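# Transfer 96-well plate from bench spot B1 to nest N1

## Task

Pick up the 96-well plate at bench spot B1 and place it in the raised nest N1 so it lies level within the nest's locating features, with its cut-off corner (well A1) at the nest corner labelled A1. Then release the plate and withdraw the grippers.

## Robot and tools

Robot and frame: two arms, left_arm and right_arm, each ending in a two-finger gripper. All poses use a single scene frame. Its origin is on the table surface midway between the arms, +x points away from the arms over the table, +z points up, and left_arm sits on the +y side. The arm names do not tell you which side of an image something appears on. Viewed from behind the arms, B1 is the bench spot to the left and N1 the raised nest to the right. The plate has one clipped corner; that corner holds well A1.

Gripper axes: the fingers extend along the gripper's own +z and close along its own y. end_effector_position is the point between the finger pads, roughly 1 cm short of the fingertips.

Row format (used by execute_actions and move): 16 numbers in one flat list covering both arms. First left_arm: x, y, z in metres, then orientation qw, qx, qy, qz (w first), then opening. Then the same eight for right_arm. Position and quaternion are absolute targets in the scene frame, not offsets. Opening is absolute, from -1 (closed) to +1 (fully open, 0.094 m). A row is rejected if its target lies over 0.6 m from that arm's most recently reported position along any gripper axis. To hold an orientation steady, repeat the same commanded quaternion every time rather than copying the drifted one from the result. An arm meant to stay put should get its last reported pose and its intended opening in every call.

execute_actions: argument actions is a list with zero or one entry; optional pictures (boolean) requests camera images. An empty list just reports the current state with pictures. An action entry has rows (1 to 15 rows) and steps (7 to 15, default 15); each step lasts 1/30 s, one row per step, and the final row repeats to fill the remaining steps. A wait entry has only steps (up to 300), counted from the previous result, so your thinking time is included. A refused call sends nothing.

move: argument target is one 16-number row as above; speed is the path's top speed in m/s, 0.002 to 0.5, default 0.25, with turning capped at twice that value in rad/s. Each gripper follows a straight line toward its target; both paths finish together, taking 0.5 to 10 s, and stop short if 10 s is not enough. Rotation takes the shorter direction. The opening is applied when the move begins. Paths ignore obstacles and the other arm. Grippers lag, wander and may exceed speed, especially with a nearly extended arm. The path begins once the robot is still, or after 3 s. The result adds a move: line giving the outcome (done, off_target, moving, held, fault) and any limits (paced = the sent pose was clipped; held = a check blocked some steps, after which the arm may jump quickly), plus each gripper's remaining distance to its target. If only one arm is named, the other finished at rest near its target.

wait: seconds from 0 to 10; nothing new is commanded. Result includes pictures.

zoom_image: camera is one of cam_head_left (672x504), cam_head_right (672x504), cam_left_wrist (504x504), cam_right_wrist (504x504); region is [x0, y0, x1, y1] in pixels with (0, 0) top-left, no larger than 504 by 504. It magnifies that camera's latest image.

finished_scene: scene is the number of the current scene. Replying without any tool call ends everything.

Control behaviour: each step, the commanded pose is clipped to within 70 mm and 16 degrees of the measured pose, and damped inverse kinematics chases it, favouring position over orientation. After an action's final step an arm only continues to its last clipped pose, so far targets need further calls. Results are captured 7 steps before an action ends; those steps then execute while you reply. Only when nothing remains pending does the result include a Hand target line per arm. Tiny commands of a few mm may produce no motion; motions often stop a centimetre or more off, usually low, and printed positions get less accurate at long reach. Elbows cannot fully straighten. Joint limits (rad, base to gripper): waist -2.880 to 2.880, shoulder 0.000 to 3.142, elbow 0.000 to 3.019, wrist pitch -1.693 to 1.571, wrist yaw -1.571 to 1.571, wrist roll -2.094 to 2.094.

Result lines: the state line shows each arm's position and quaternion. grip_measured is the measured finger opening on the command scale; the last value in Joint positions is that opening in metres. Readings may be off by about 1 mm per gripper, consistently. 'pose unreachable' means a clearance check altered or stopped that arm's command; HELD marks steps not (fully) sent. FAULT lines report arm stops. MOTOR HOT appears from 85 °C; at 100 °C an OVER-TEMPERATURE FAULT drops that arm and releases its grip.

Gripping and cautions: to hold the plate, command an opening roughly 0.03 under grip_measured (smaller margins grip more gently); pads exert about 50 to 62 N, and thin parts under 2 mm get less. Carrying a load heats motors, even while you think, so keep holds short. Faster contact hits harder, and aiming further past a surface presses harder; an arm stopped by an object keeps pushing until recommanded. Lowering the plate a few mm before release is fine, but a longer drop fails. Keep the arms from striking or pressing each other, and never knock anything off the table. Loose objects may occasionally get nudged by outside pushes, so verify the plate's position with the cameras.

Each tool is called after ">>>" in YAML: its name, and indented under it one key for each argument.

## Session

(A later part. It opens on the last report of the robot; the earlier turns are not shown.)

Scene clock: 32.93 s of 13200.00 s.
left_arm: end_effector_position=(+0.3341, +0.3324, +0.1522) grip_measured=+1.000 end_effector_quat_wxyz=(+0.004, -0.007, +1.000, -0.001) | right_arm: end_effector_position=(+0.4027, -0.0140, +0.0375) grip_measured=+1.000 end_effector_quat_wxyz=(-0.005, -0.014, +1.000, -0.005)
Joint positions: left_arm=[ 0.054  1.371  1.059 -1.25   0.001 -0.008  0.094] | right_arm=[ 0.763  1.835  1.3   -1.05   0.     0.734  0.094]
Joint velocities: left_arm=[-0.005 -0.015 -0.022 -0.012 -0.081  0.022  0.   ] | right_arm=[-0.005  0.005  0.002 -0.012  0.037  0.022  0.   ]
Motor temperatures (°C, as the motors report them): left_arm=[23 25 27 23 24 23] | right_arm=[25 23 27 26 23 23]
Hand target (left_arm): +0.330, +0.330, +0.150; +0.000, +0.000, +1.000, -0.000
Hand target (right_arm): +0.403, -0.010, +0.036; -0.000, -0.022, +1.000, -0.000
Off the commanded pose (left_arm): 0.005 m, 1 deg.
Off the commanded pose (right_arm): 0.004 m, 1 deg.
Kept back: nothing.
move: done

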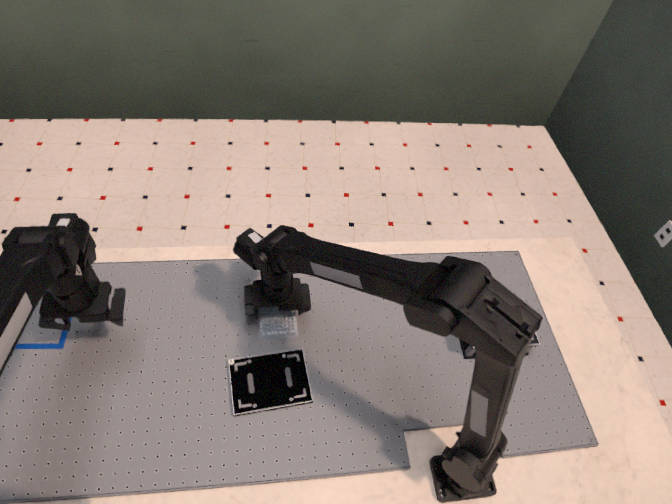

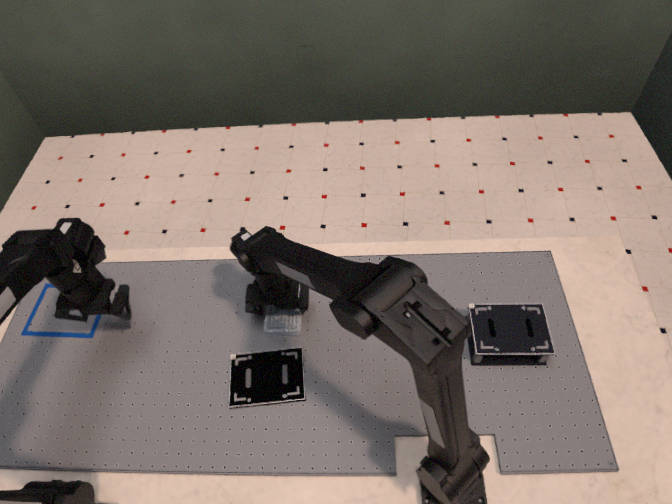

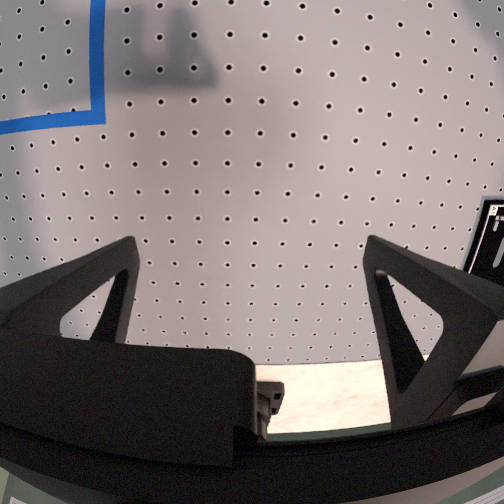

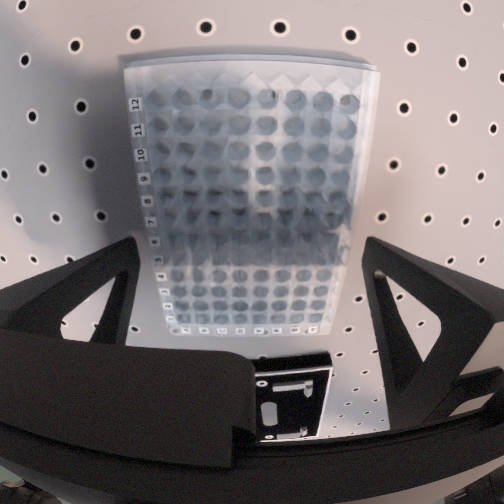

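>>> move:
  target: [0.33,0.33,0.15,0,0,1,0,1,0.401,-0.012,0.021,0,-0.014,1,0,1]
  speed: 0.04

Scene clock: 33.93 s of 13200.00 s.
left_arm: end_effector_position=(+0.3341, +0.3324, +0.1522) grip_measured=+1.000 end_effector_quat_wxyz=(+0.004, -0.007, +1.000, -0.001) | right_arm: end_effector_position=(+0.4026, -0.0142, +0.0257) grip_measured=+1.000 end_effector_quat_wxyz=(-0.002, -0.014, +1.000, -0.002)
Joint positions: left_arm=[ 0.054  1.371  1.059 -1.25   0.001 -0.008  0.094] | right_arm=[ 0.763  1.846  1.28  -1.01   0.     0.734  0.094]
Joint velocities: left_arm=[-0.005  0.015 -0.002 -0.022 -0.11  -0.037  0.   ] | right_arm=[ 0.005 -0.005 -0.002  0.002 -0.051 -0.007  0.   ]
Motor temperatures (°C, as the motors report them): left_arm=[23 25 27 23 24 23] | right_arm=[25 23 27 26 23 23]
Hand target (left_arm): +0.330, +0.330, +0.150; +0.000, +0.000, +1.000, -0.000
Hand target (right_arm): +0.401, -0.012, +0.021; +0.000, -0.014, +1.000, -0.000
Off the commanded pose (left_arm): 0.005 m, 1 deg.
Off the commanded pose (right_arm): 0.005 m, 0 deg.
Kept back: nothing.
move: done

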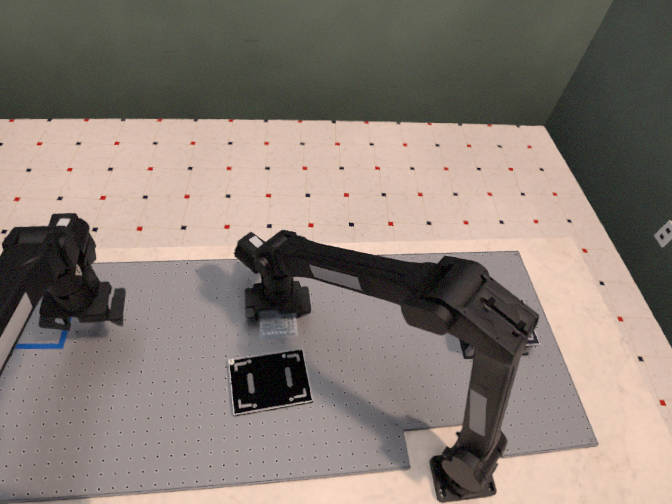

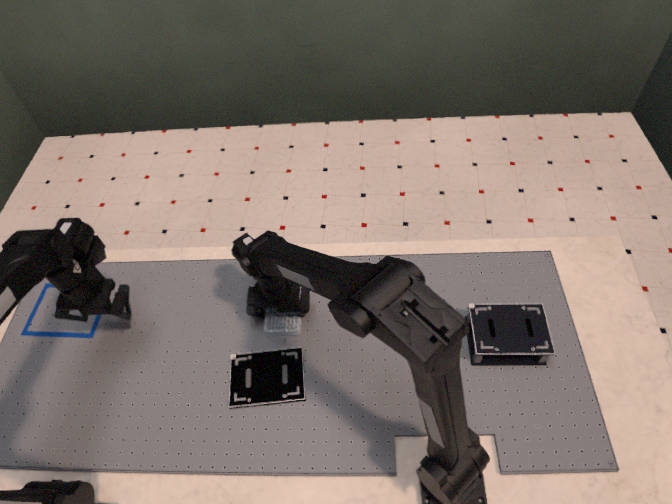

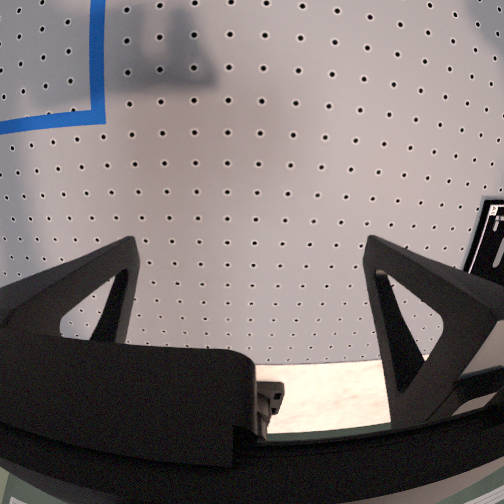

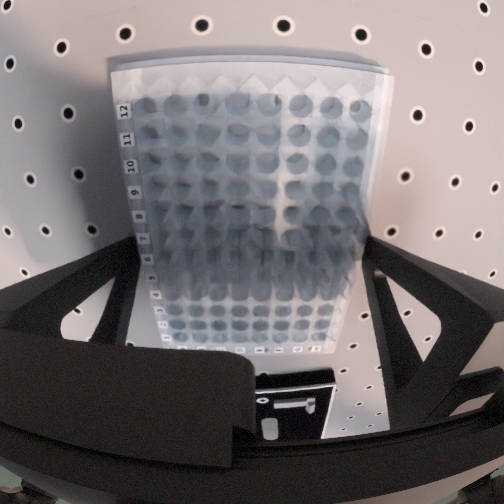

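>>> move:
  target: [0.33,0.33,0.15,0,0,1,0,1,0.401,-0.012,0.021,0,-0.014,1,0,0.7]
  speed: 0.04

>>> move:
  target: [0.33,0.33,0.15,0,0,1,0,1,0.41,-0.03,0.15,0,-0.014,1,0,0.72]
  speed: 0.18

>>> move:
  target: [0.33,0.33,0.15,0,0,1,0,1,0.355,-0.51,0.17,0,0.714,0.7,0,0.72]
  speed: 0.28

>>> move:
  target: [0.33,0.33,0.15,0,0,1,0,1,0.34,-0.51,0.11,0,0.714,0.7,0,0.72]
  speed: 0.1

Scene clock: 35.07 s of 13200.00 s.
left_arm: end_effector_position=(+0.3341, +0.3324, +0.1522) grip_measured=+1.000 end_effector_quat_wxyz=(+0.004, -0.007, +1.000, -0.001) | right_arm: end_effector_position=(+0.4026, -0.0142, +0.0257) grip_measured=+0.757 end_effector_quat_wxyz=(-0.002, -0.014, +1.000, -0.002)
Joint positions: left_arm=[ 0.054  1.371  1.059 -1.25   0.001 -0.008  0.094] | right_arm=[ 0.763  1.846  1.28  -1.01   0.     0.734  0.083]
Joint velocities: left_arm=[-0.005 -0.015 -0.007 -0.002  0.022 -0.022  0.   ] | right_arm=[-0.015  0.005 -0.017 -0.002  0.022  0.022 -0.   ]
Motor temperatures (°C, as the motors report them): left_arm=[23 24 27 23 24 23] | right_arm=[25 23 27 26 23 23]
Hand target (left_arm): +0.330, +0.330, +0.150; +0.000, +0.000, +1.000, -0.000
Hand target (right_arm): +0.401, -0.012, +0.021; -0.000, -0.014, +1.000, -0.000
Off the commanded pose (left_arm): 0.005 m, 1 deg.
Off the commanded pose (right_arm): 0.005 m, 0 deg.
Kept back: nothing.
move: done

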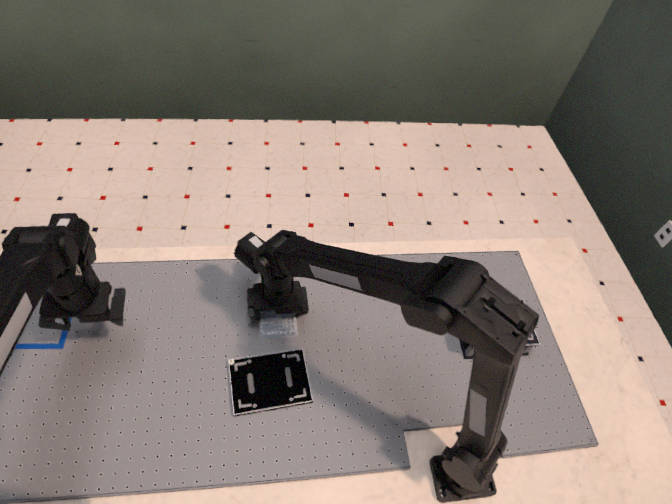

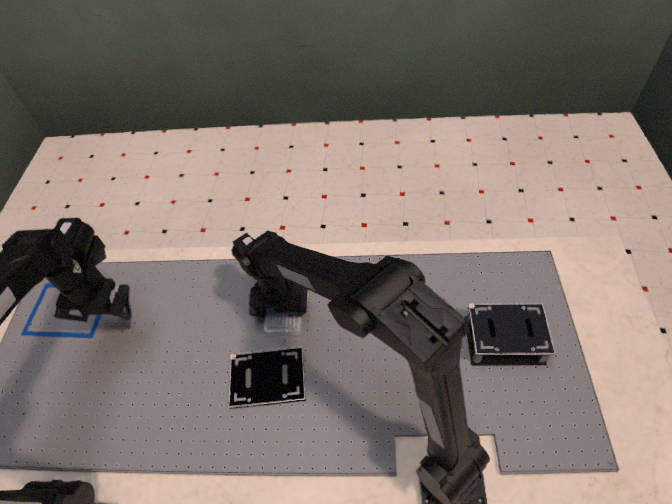

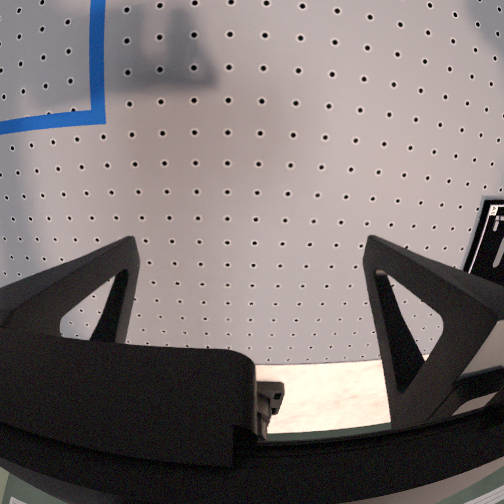

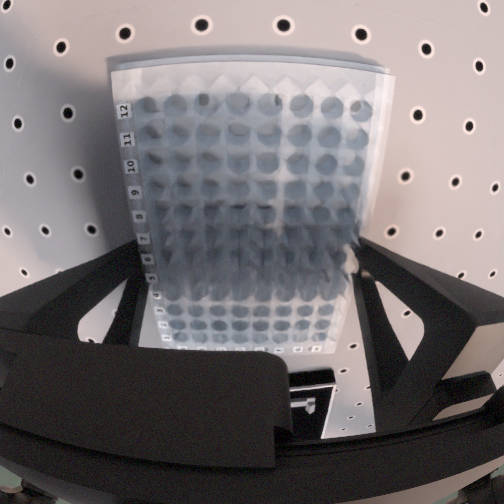

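Scene clock: 36.20 s of 13200.00 s.
left_arm: end_effector_position=(+0.3341, +0.3324, +0.1522) grip_measured=+1.000 end_effector_quat_wxyz=(+0.004, -0.007, +1.000, -0.001) | right_arm: end_effector_position=(+0.3959, -0.0389, +0.1263) grip_measured=+0.757 end_effector_quat_wxyz=(-0.017, -0.009, +1.000, -0.015)
Joint positions: left_arm=[ 0.054  1.371  1.059 -1.25   0.001 -0.008  0.094] | right_arm=[ 0.736  1.705  1.371 -1.283  0.     0.716  0.083]
Joint velocities: left_arm=[ 0.015 -0.005  0.002 -0.007  0.051 -0.051  0.   ] | right_arm=[ 0.005 -0.015 -0.027 -0.007 -0.022 -0.007  0.   ]
Motor temperatures (°C, as the motors report them): left_arm=[23 24 27 23 24 23] | right_arm=[25 23 27 26 23 23]
Hand target (left_arm): +0.330, +0.330, +0.150; +0.000, +0.000, +1.000, -0.000
Hand target (right_arm): +0.410, -0.030, +0.149; +0.000, -0.014, +1.000, +0.000
Off the commanded pose (left_arm): 0.005 m, 1 deg.
Off the commanded pose (right_arm): 0.029 m, 3 deg.
Kept back: nothing.
move: off_target (right_arm)

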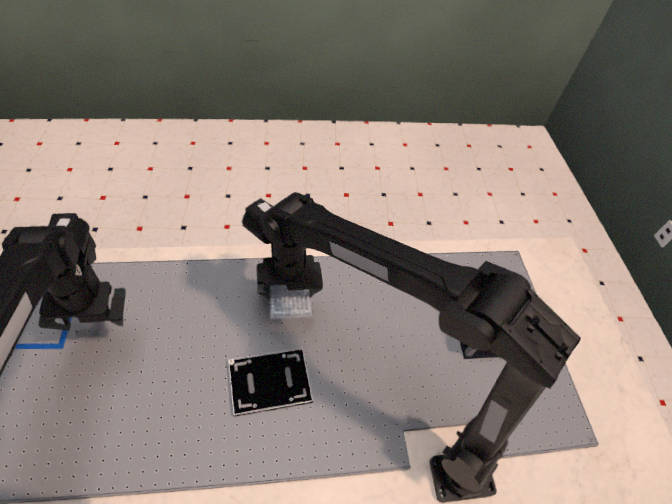

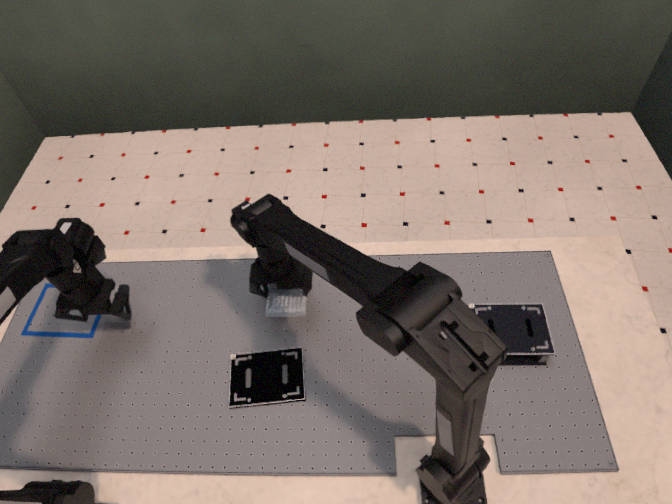

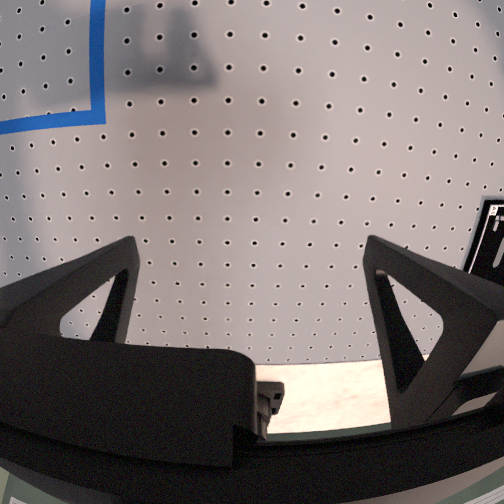

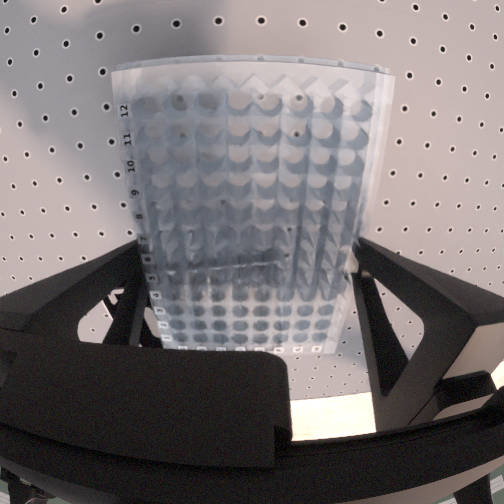

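Scene clock: 39.47 s of 13200.00 s.
left_arm: end_effector_position=(+0.3341, +0.3324, +0.1522) grip_measured=+1.000 end_effector_quat_wxyz=(+0.004, -0.007, +1.000, -0.001) | right_arm: end_effector_position=(+0.3459, -0.4977, +0.1499) grip_measured=+0.757 end_effector_quat_wxyz=(-0.018, +0.709, +0.705, +0.002)
Joint positions: left_arm=[ 0.054  1.371  1.059 -1.25   0.001 -0.008  0.094] | right_arm=[-0.402  1.296  0.982 -1.289 -0.018  1.174  0.083]
Joint velocities: left_arm=[ 0.005 -0.015 -0.012  0.002 -0.11  -0.081  0.   ] | right_arm=[-0.005  0.005  0.002  0.002  0.022  0.051  0.   ]
Motor temperatures (°C, as the motors report them): left_arm=[23 24 27 23 24 23] | right_arm=[25 23 27 26 23 23]
Hand target (left_arm): +0.330, +0.330, +0.150; +0.000, +0.000, +1.000, -0.000
Hand target (right_arm): +0.360, -0.502, +0.168; -0.002, +0.714, +0.700, +0.010
Off the commanded pose (left_arm): 0.005 m, 1 deg.
Off the commanded pose (right_arm): 0.025 m, 2 deg.
Kept back: nothing.
move: off_target (right_arm)

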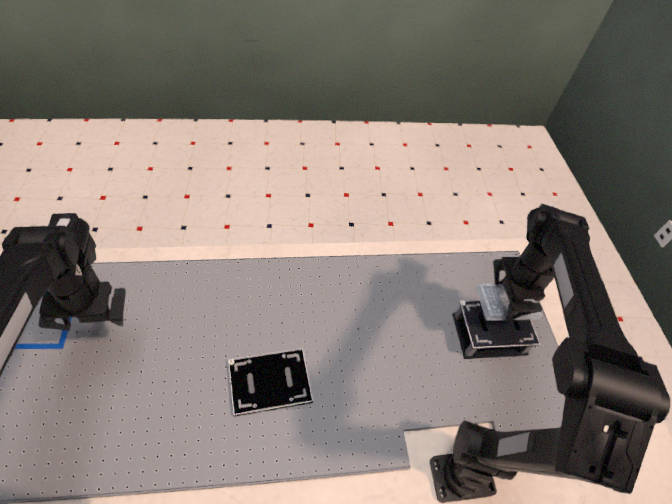

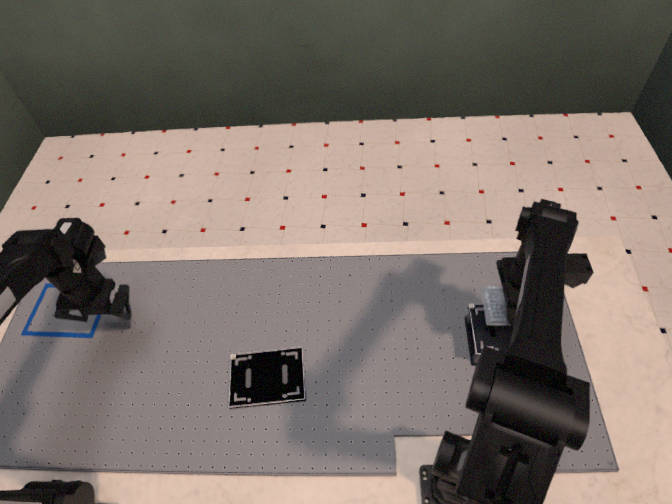

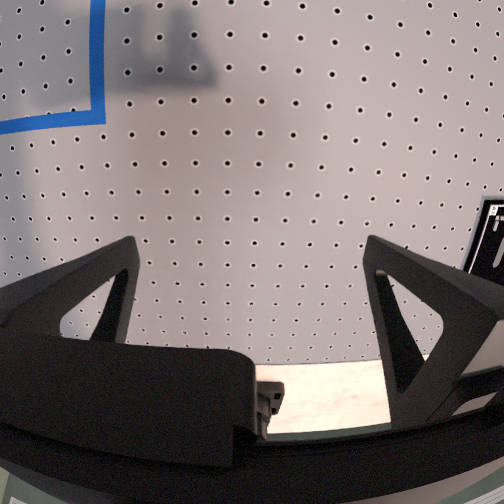

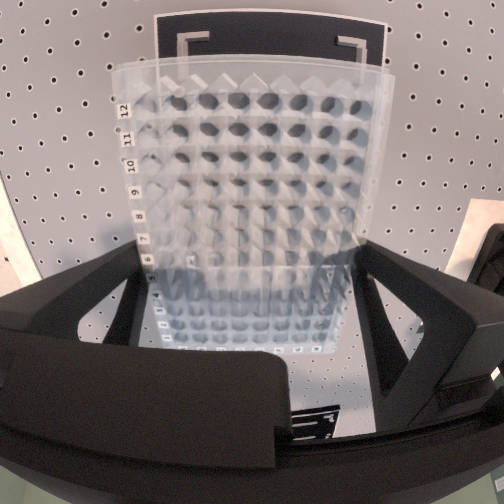

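Scene clock: 40.27 s of 13200.00 s.
left_arm: end_effector_position=(+0.3341, +0.3324, +0.1522) grip_measured=+1.000 end_effector_quat_wxyz=(+0.004, -0.007, +1.000, -0.001) | right_arm: end_effector_position=(+0.3386, -0.5066, +0.1115) grip_measured=+0.757 end_effector_quat_wxyz=(-0.007, +0.717, +0.697, -0.001)
Joint positions: left_arm=[ 0.054  1.371  1.059 -1.25   0.001 -0.008  0.094] | right_arm=[-0.428  1.315  0.892 -1.161 -0.003  1.171  0.083]
Joint velocities: left_arm=[-0.005  0.005 -0.007 -0.002 -0.007  0.007  0.   ] | right_arm=[-0.024 -0.015 -0.022 -0.017 -0.066  0.007 -0.   ]
Motor temperatures (°C, as the motors report them): left_arm=[23 24 27 23 24 23] | right_arm=[25 23 27 26 23 23]
Hand target (left_arm): +0.330, +0.330, +0.150; +0.000, +0.000, +1.000, -0.000
Hand target (right_arm): +0.340, -0.510, +0.110; -0.000, +0.714, +0.700, +0.000
Off the commanded pose (left_arm): 0.005 m, 1 deg.
Off the commanded pose (right_arm): 0.004 m, 1 deg.
Kept back: nothing.
move: done

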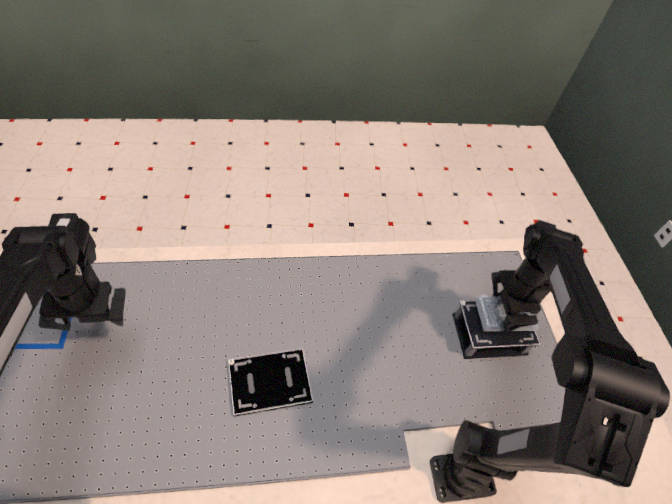

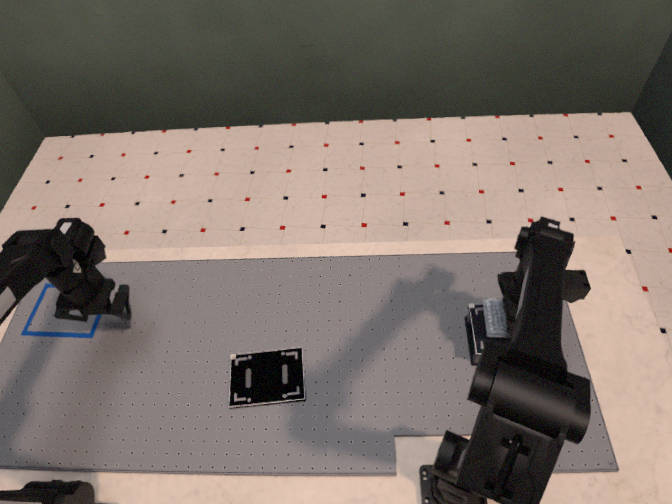

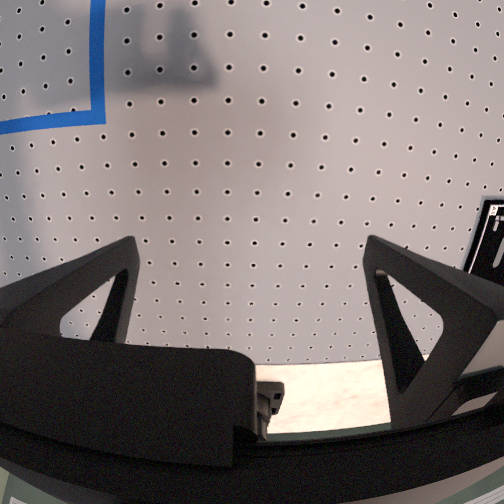

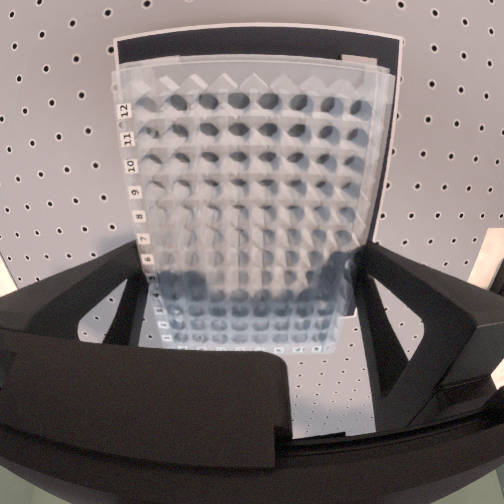

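>>> move:
  target: [0.33,0.33,0.15,0,0,1,0,1,0.337,-0.503,0.091,0,0.707,0.707,0,0.72]
  speed: 0.04

>>> zoom_image:
  camera: "cam_right_wrist"
  region: [70,0,430,200]

Scene clock: 41.53 s of 13200.00 s.
left_arm: end_effector_position=(+0.3341, +0.3324, +0.1522) grip_measured=+1.000 end_effector_quat_wxyz=(+0.004, -0.007, +1.000, -0.001) | right_arm: end_effector_position=(+0.3345, -0.5041, +0.0941) grip_measured=+0.757 end_effector_quat_wxyz=(-0.004, +0.715, +0.699, -0.000)
Joint positions: left_arm=[ 0.054  1.371  1.059 -1.25   0.001 -0.008  0.094] | right_arm=[-0.426  1.322  0.848 -1.105 -0.002  1.166  0.083]
Joint velocities: left_arm=[-0.005  0.005 -0.012  0.002 -0.037 -0.095  0.   ] | right_arm=[ 0.015 -0.005 -0.007 -0.007 -0.051  0.037 -0.001]
Motor temperatures (°C, as the motors report them): left_arm=[23 24 27 23 24 23] | right_arm=[25 23 27 26 23 23]
Hand target (left_arm): +0.330, +0.330, +0.150; +0.000, +0.000, +1.000, -0.000
Hand target (right_arm): +0.337, -0.503, +0.091; -0.000, +0.707, +0.707, -0.000
Off the commanded pose (left_arm): 0.005 m, 1 deg.
Off the commanded pose (right_arm): 0.004 m, 1 deg.
Kept back: nothing.
move: done

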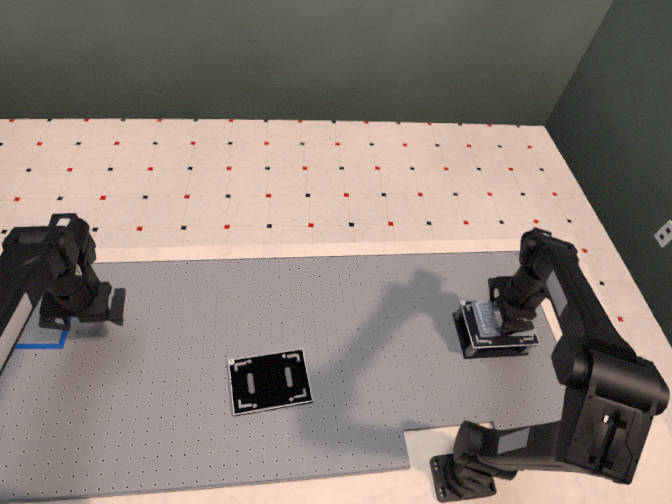

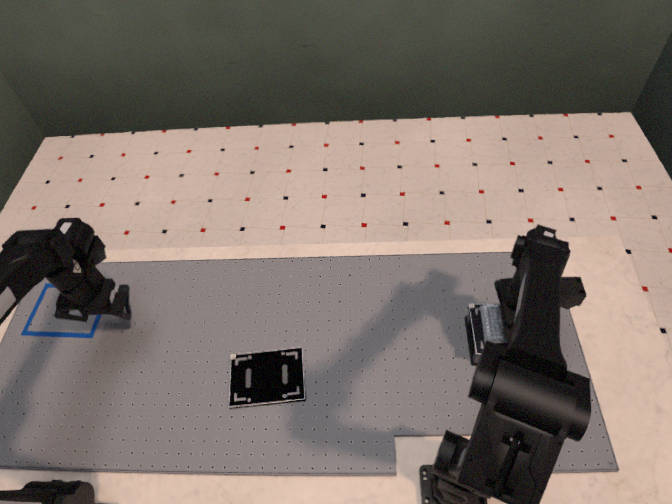

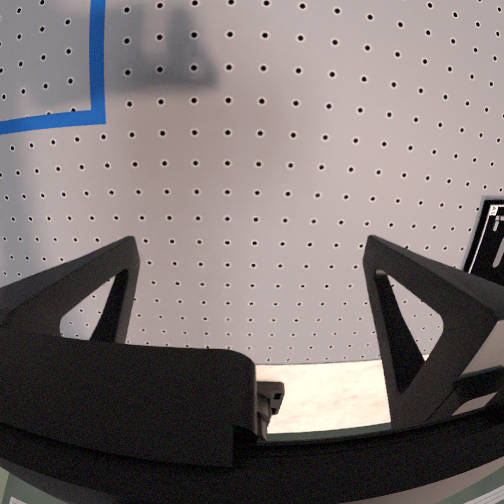

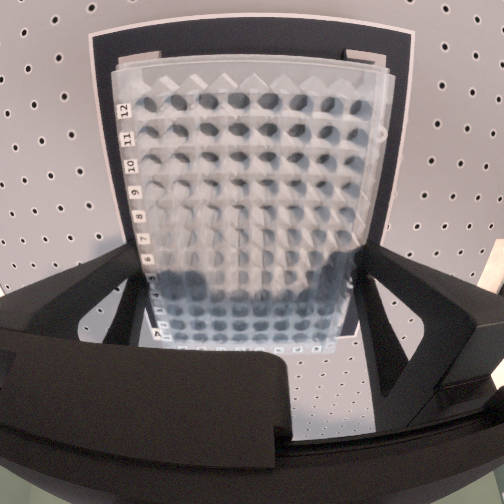

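Region (70, 0, 430, 200) of cam_right_wrist's 504x504 image, scaled by 1.400, with more detail than that image has.

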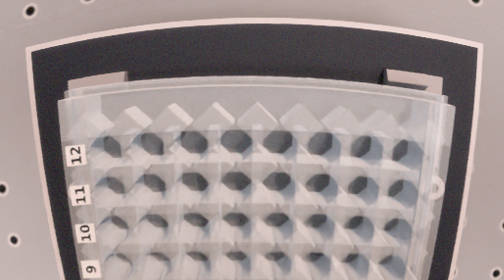

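>>> move:
  target: [0.33,0.33,0.15,0,0,1,0,1,0.334,-0.503,0.085,0,0.699,0.715,0,0.72]
  speed: 0.03

>>> zoom_image:
  camera: "cam_right_wrist"
  region: [70,0,430,360]

Scene clock: 42.77 s of 13200.00 s.
left_arm: end_effector_position=(+0.3341, +0.3324, +0.1522) grip_measured=+1.000 end_effector_quat_wxyz=(+0.004, -0.007, +1.000, -0.001) | right_arm: end_effector_position=(+0.3327, -0.5033, +0.0888) grip_measured=+0.757 end_effector_quat_wxyz=(-0.003, +0.706, +0.708, +0.000)
Joint positions: left_arm=[ 0.054  1.371  1.059 -1.25   0.001 -0.008  0.094] | right_arm=[-0.426  1.322  0.832 -1.087 -0.002  1.141  0.083]
Joint velocities: left_arm=[ 0.005  0.005 -0.012 -0.007  0.051 -0.007  0.   ] | right_arm=[ 0.005  0.005  0.012  0.032 -0.081 -0.081 -0.   ]
Motor temperatures (°C, as the motors report them): left_arm=[23 24 27 23 24 23] | right_arm=[25 23 27 26 23 23]
Hand target (left_arm): +0.330, +0.330, +0.150; +0.000, +0.000, +1.000, -0.000
Hand target (right_arm): +0.334, -0.503, +0.085; -0.000, +0.699, +0.715, -0.000
Off the commanded pose (left_arm): 0.005 m, 1 deg.
Off the commanded pose (right_arm): 0.004 m, 1 deg.
Kept back: nothing.
move: done

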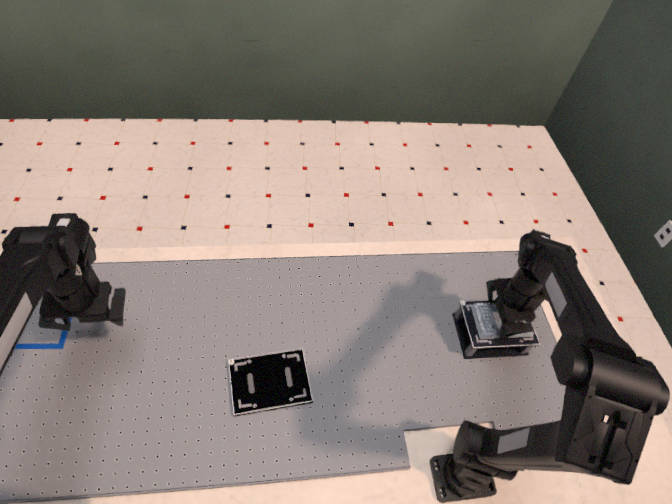

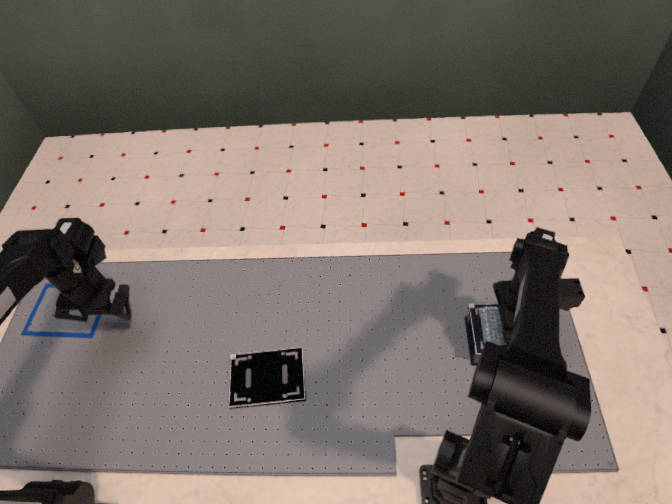

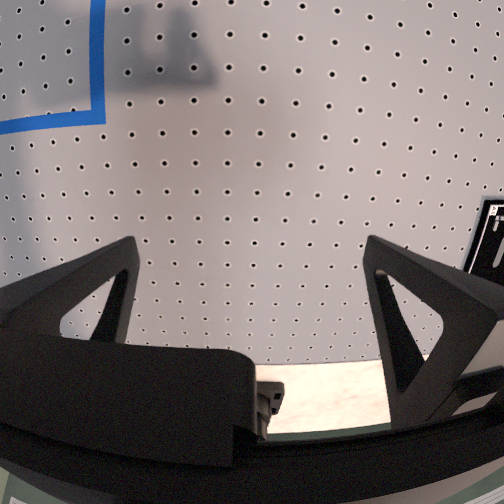

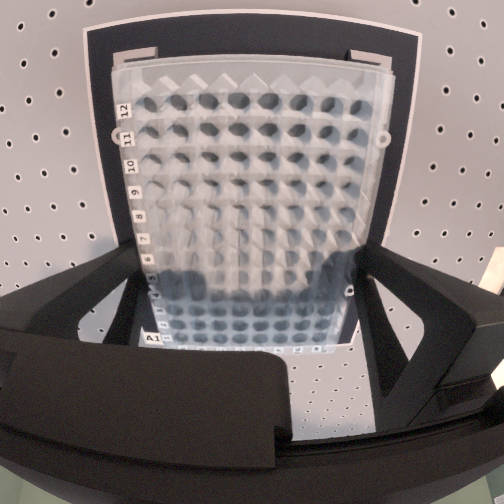

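Region (70, 0, 430, 360) of cam_right_wrist's 504x504 image, scaled by 1.400, with more detail than that image has.

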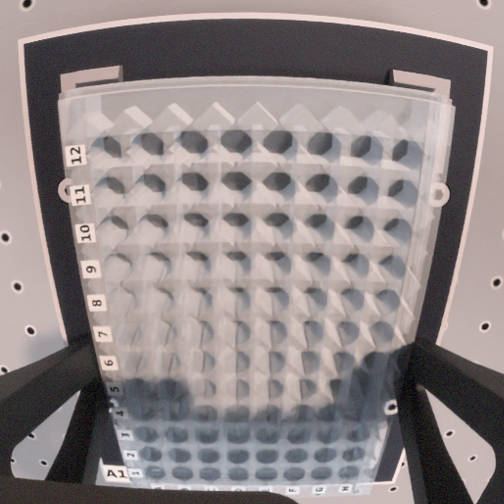

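>>> move:
  target: [0.33,0.33,0.15,0,0,1,0,1,0.334,-0.507,0.076,0,0.703,0.711,0,0.72]
  speed: 0.02

>>> zoom_image:
  camera: "cam_right_wrist"
  region: [70,0,430,360]

Scene clock: 43.90 s of 13200.00 s.
left_arm: end_effector_position=(+0.3341, +0.3324, +0.1522) grip_measured=+1.000 end_effector_quat_wxyz=(+0.004, -0.007, +1.000, -0.001) | right_arm: end_effector_position=(+0.3339, -0.5039, +0.0842) grip_measured=+0.757 end_effector_quat_wxyz=(-0.003, +0.705, +0.709, +0.000)
Joint positions: left_arm=[ 0.054  1.371  1.059 -1.25   0.001 -0.008  0.094] | right_arm=[-0.426  1.331  0.827 -1.071 -0.002  1.139  0.083]
Joint velocities: left_arm=[ 0.005  0.015 -0.007 -0.012 -0.066 -0.095  0.   ] | right_arm=[-0.015  0.015 -0.022  0.012 -0.007  0.007 -0.   ]
Motor temperatures (°C, as the motors report them): left_arm=[23 24 27 23 24 23] | right_arm=[25 23 27 26 23 23]
Hand target (left_arm): +0.330, +0.330, +0.150; +0.000, +0.000, +1.000, -0.000
Hand target (right_arm): +0.334, -0.507, +0.076; +0.000, +0.703, +0.711, +0.000
Off the commanded pose (left_arm): 0.005 m, 1 deg.
Off the commanded pose (right_arm): 0.009 m, 0 deg.
Kept back: nothing.
move: done

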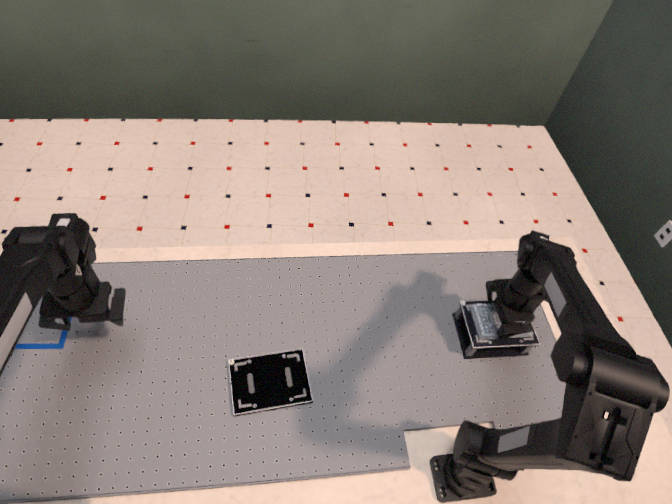

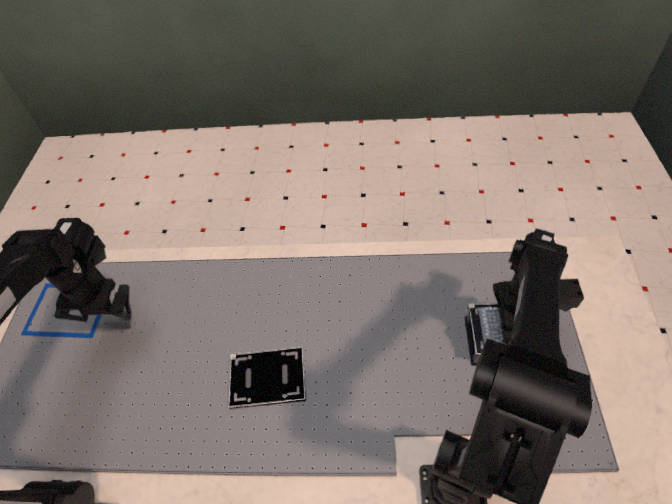

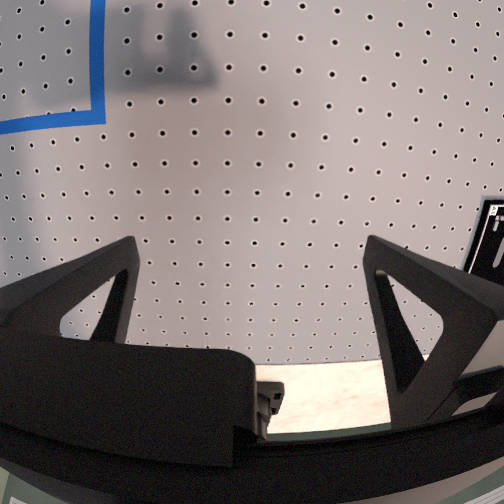

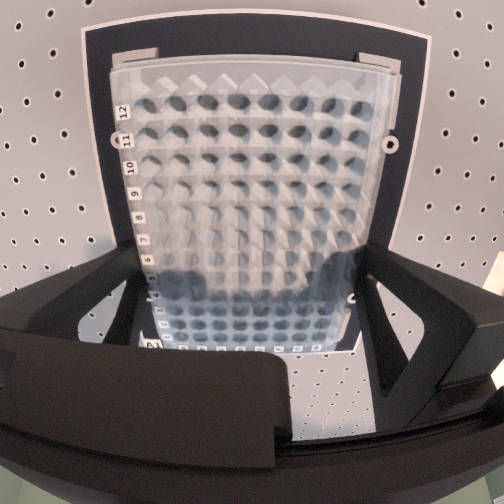

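Region (70, 0, 430, 360) of cam_right_wrist's 504x504 image, scaled by 1.400, with more detail than that image has.

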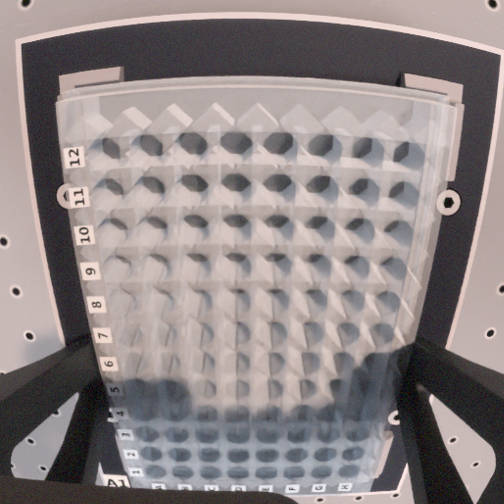

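>>> move:
  target: [0.33,0.33,0.15,0,0,1,0,1,0.328,-0.507,0.079,0,0.712,0.702,0,0.72]
  speed: 0.015

>>> zoom_image:
  camera: "cam_right_wrist"
  region: [70,0,430,360]

Scene clock: 45.03 s of 13200.00 s.
left_arm: end_effector_position=(+0.3341, +0.3324, +0.1522) grip_measured=+1.000 end_effector_quat_wxyz=(+0.004, -0.007, +1.000, -0.001) | right_arm: end_effector_position=(+0.3329, -0.5035, +0.0836) grip_measured=+0.757 end_effector_quat_wxyz=(-0.004, +0.706, +0.709, +0.000)
Joint positions: left_arm=[ 0.054  1.371  1.059 -1.25   0.001 -0.008  0.094] | right_arm=[-0.426  1.331  0.825 -1.071 -0.003  1.139  0.083]
Joint velocities: left_arm=[-0.005 -0.005  0.002 -0.007  0.007  0.051  0.   ] | right_arm=[-0.015 -0.005  0.007 -0.007  0.007  0.007  0.   ]
Motor temperatures (°C, as the motors report them): left_arm=[23 24 27 23 24 23] | right_arm=[25 23 27 26 23 23]
Hand target (left_arm): +0.330, +0.330, +0.150; +0.000, +0.000, +1.000, -0.000
Hand target (right_arm): +0.328, -0.507, +0.079; -0.000, +0.712, +0.702, -0.000
Off the commanded pose (left_arm): 0.005 m, 1 deg.
Off the commanded pose (right_arm): 0.008 m, 1 deg.
Kept back: nothing.
move: done

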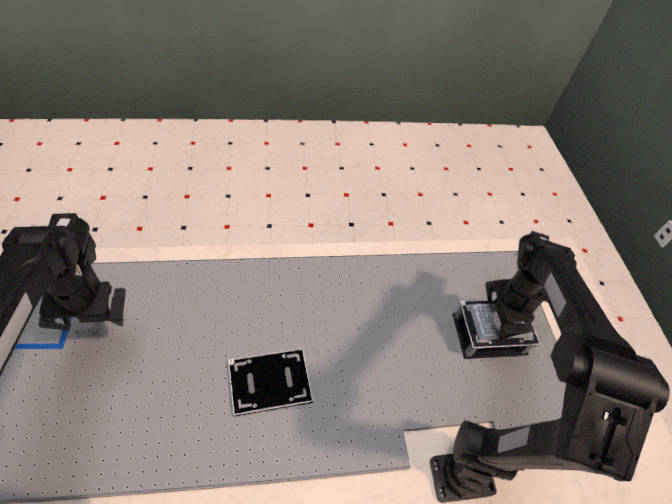

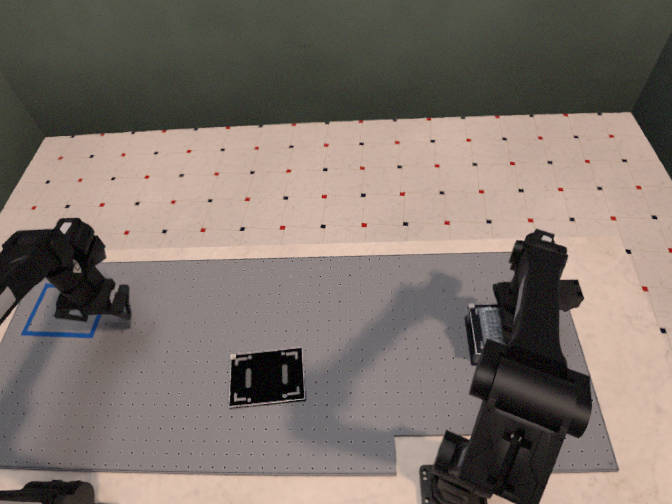

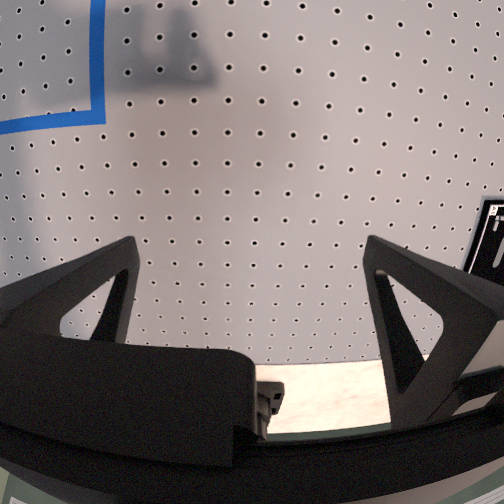

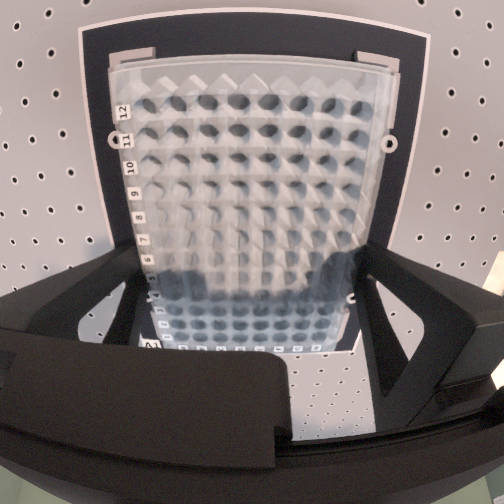

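Region (70, 0, 430, 360) of cam_right_wrist's 504x504 image, scaled by 1.400, with more detail than that image has.

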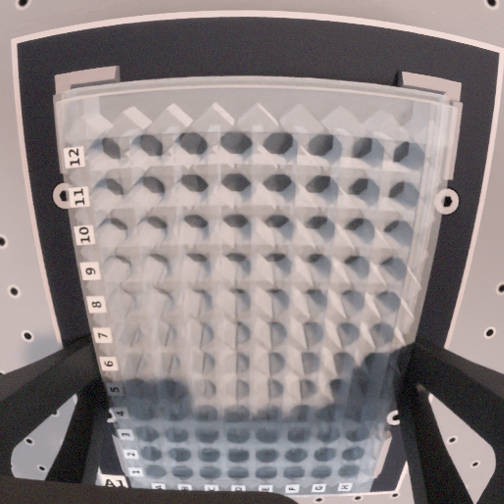

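Another ~1 mm in −x and a little −y.

>>> move:
  target: [0.33,0.33,0.15,0,0,1,0,1,0.324,-0.509,0.078,0,0.716,0.698,0,0.72]
  speed: 0.015

>>> zoom_image:
  camera: "cam_right_wrist"
  region: [70,0,430,360]

Scene clock: 46.53 s of 13200.00 s.
left_arm: end_effector_position=(+0.3341, +0.3324, +0.1522) grip_measured=+1.000 end_effector_quat_wxyz=(+0.004, -0.007, +1.000, -0.001) | right_arm: end_effector_position=(+0.3319, -0.5036, +0.0837) grip_measured=+0.757 end_effector_quat_wxyz=(-0.001, +0.707, +0.707, +0.005)
Joint positions: left_arm=[ 0.054  1.371  1.059 -1.25   0.001 -0.008  0.094] | right_arm=[-0.432  1.322  0.818 -1.064 -0.011  1.139  0.083]
Joint velocities: left_arm=[-0.005 -0.015  0.007  0.012  0.022 -0.007  0.   ] | right_arm=[-0.005 -0.005 -0.017 -0.002  0.022 -0.037  0.   ]
Motor temperatures (°C, as the motors report them): left_arm=[23 24 27 23 24 23] | right_arm=[25 23 26 26 23 23]
Hand target (left_arm): +0.330, +0.330, +0.150; +0.000, +0.000, +1.000, -0.000
Hand target (right_arm): +0.324, -0.509, +0.078; +0.000, +0.716, +0.698, +0.000
Off the commanded pose (left_arm): 0.005 m, 1 deg.
Off the commanded pose (right_arm): 0.011 m, 2 deg.
Kept back: nothing.
move: off_target (right_arm)

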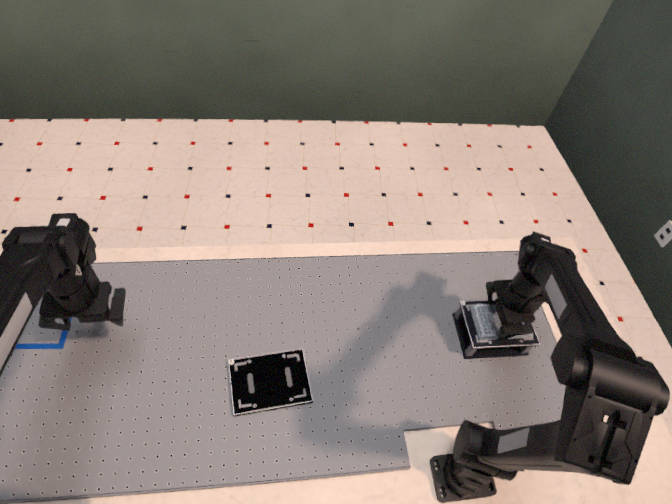

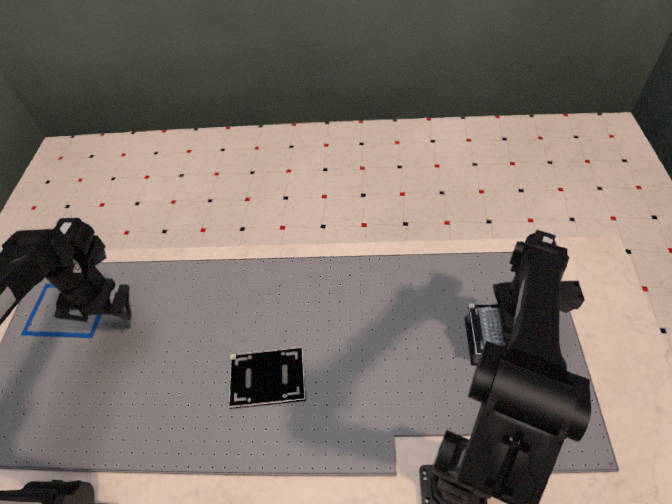

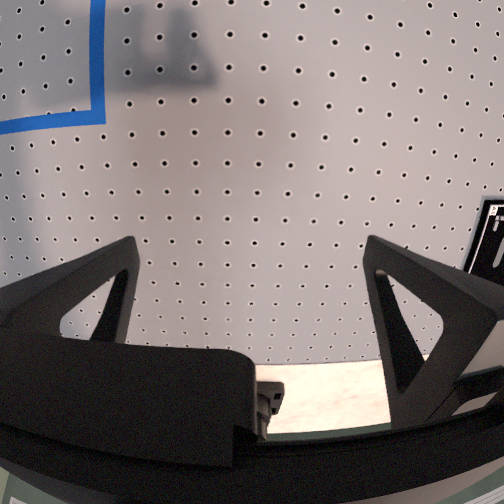

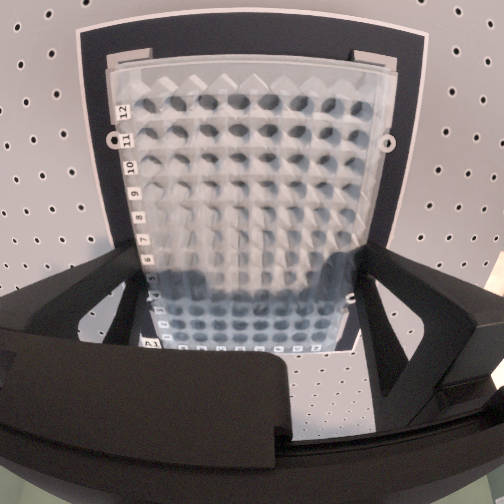

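Region (70, 0, 430, 360) of cam_right_wrist's 504x504 image, scaled by 1.400, with more detail than that image has.

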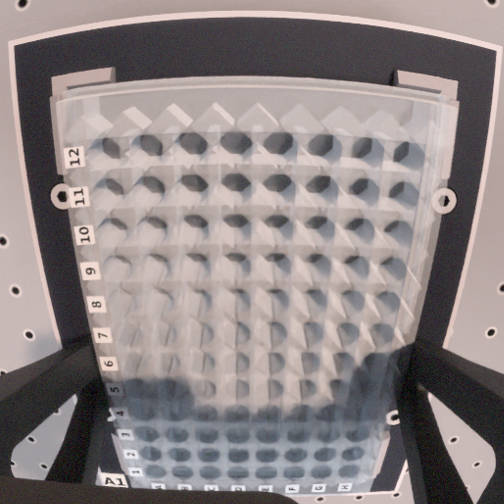

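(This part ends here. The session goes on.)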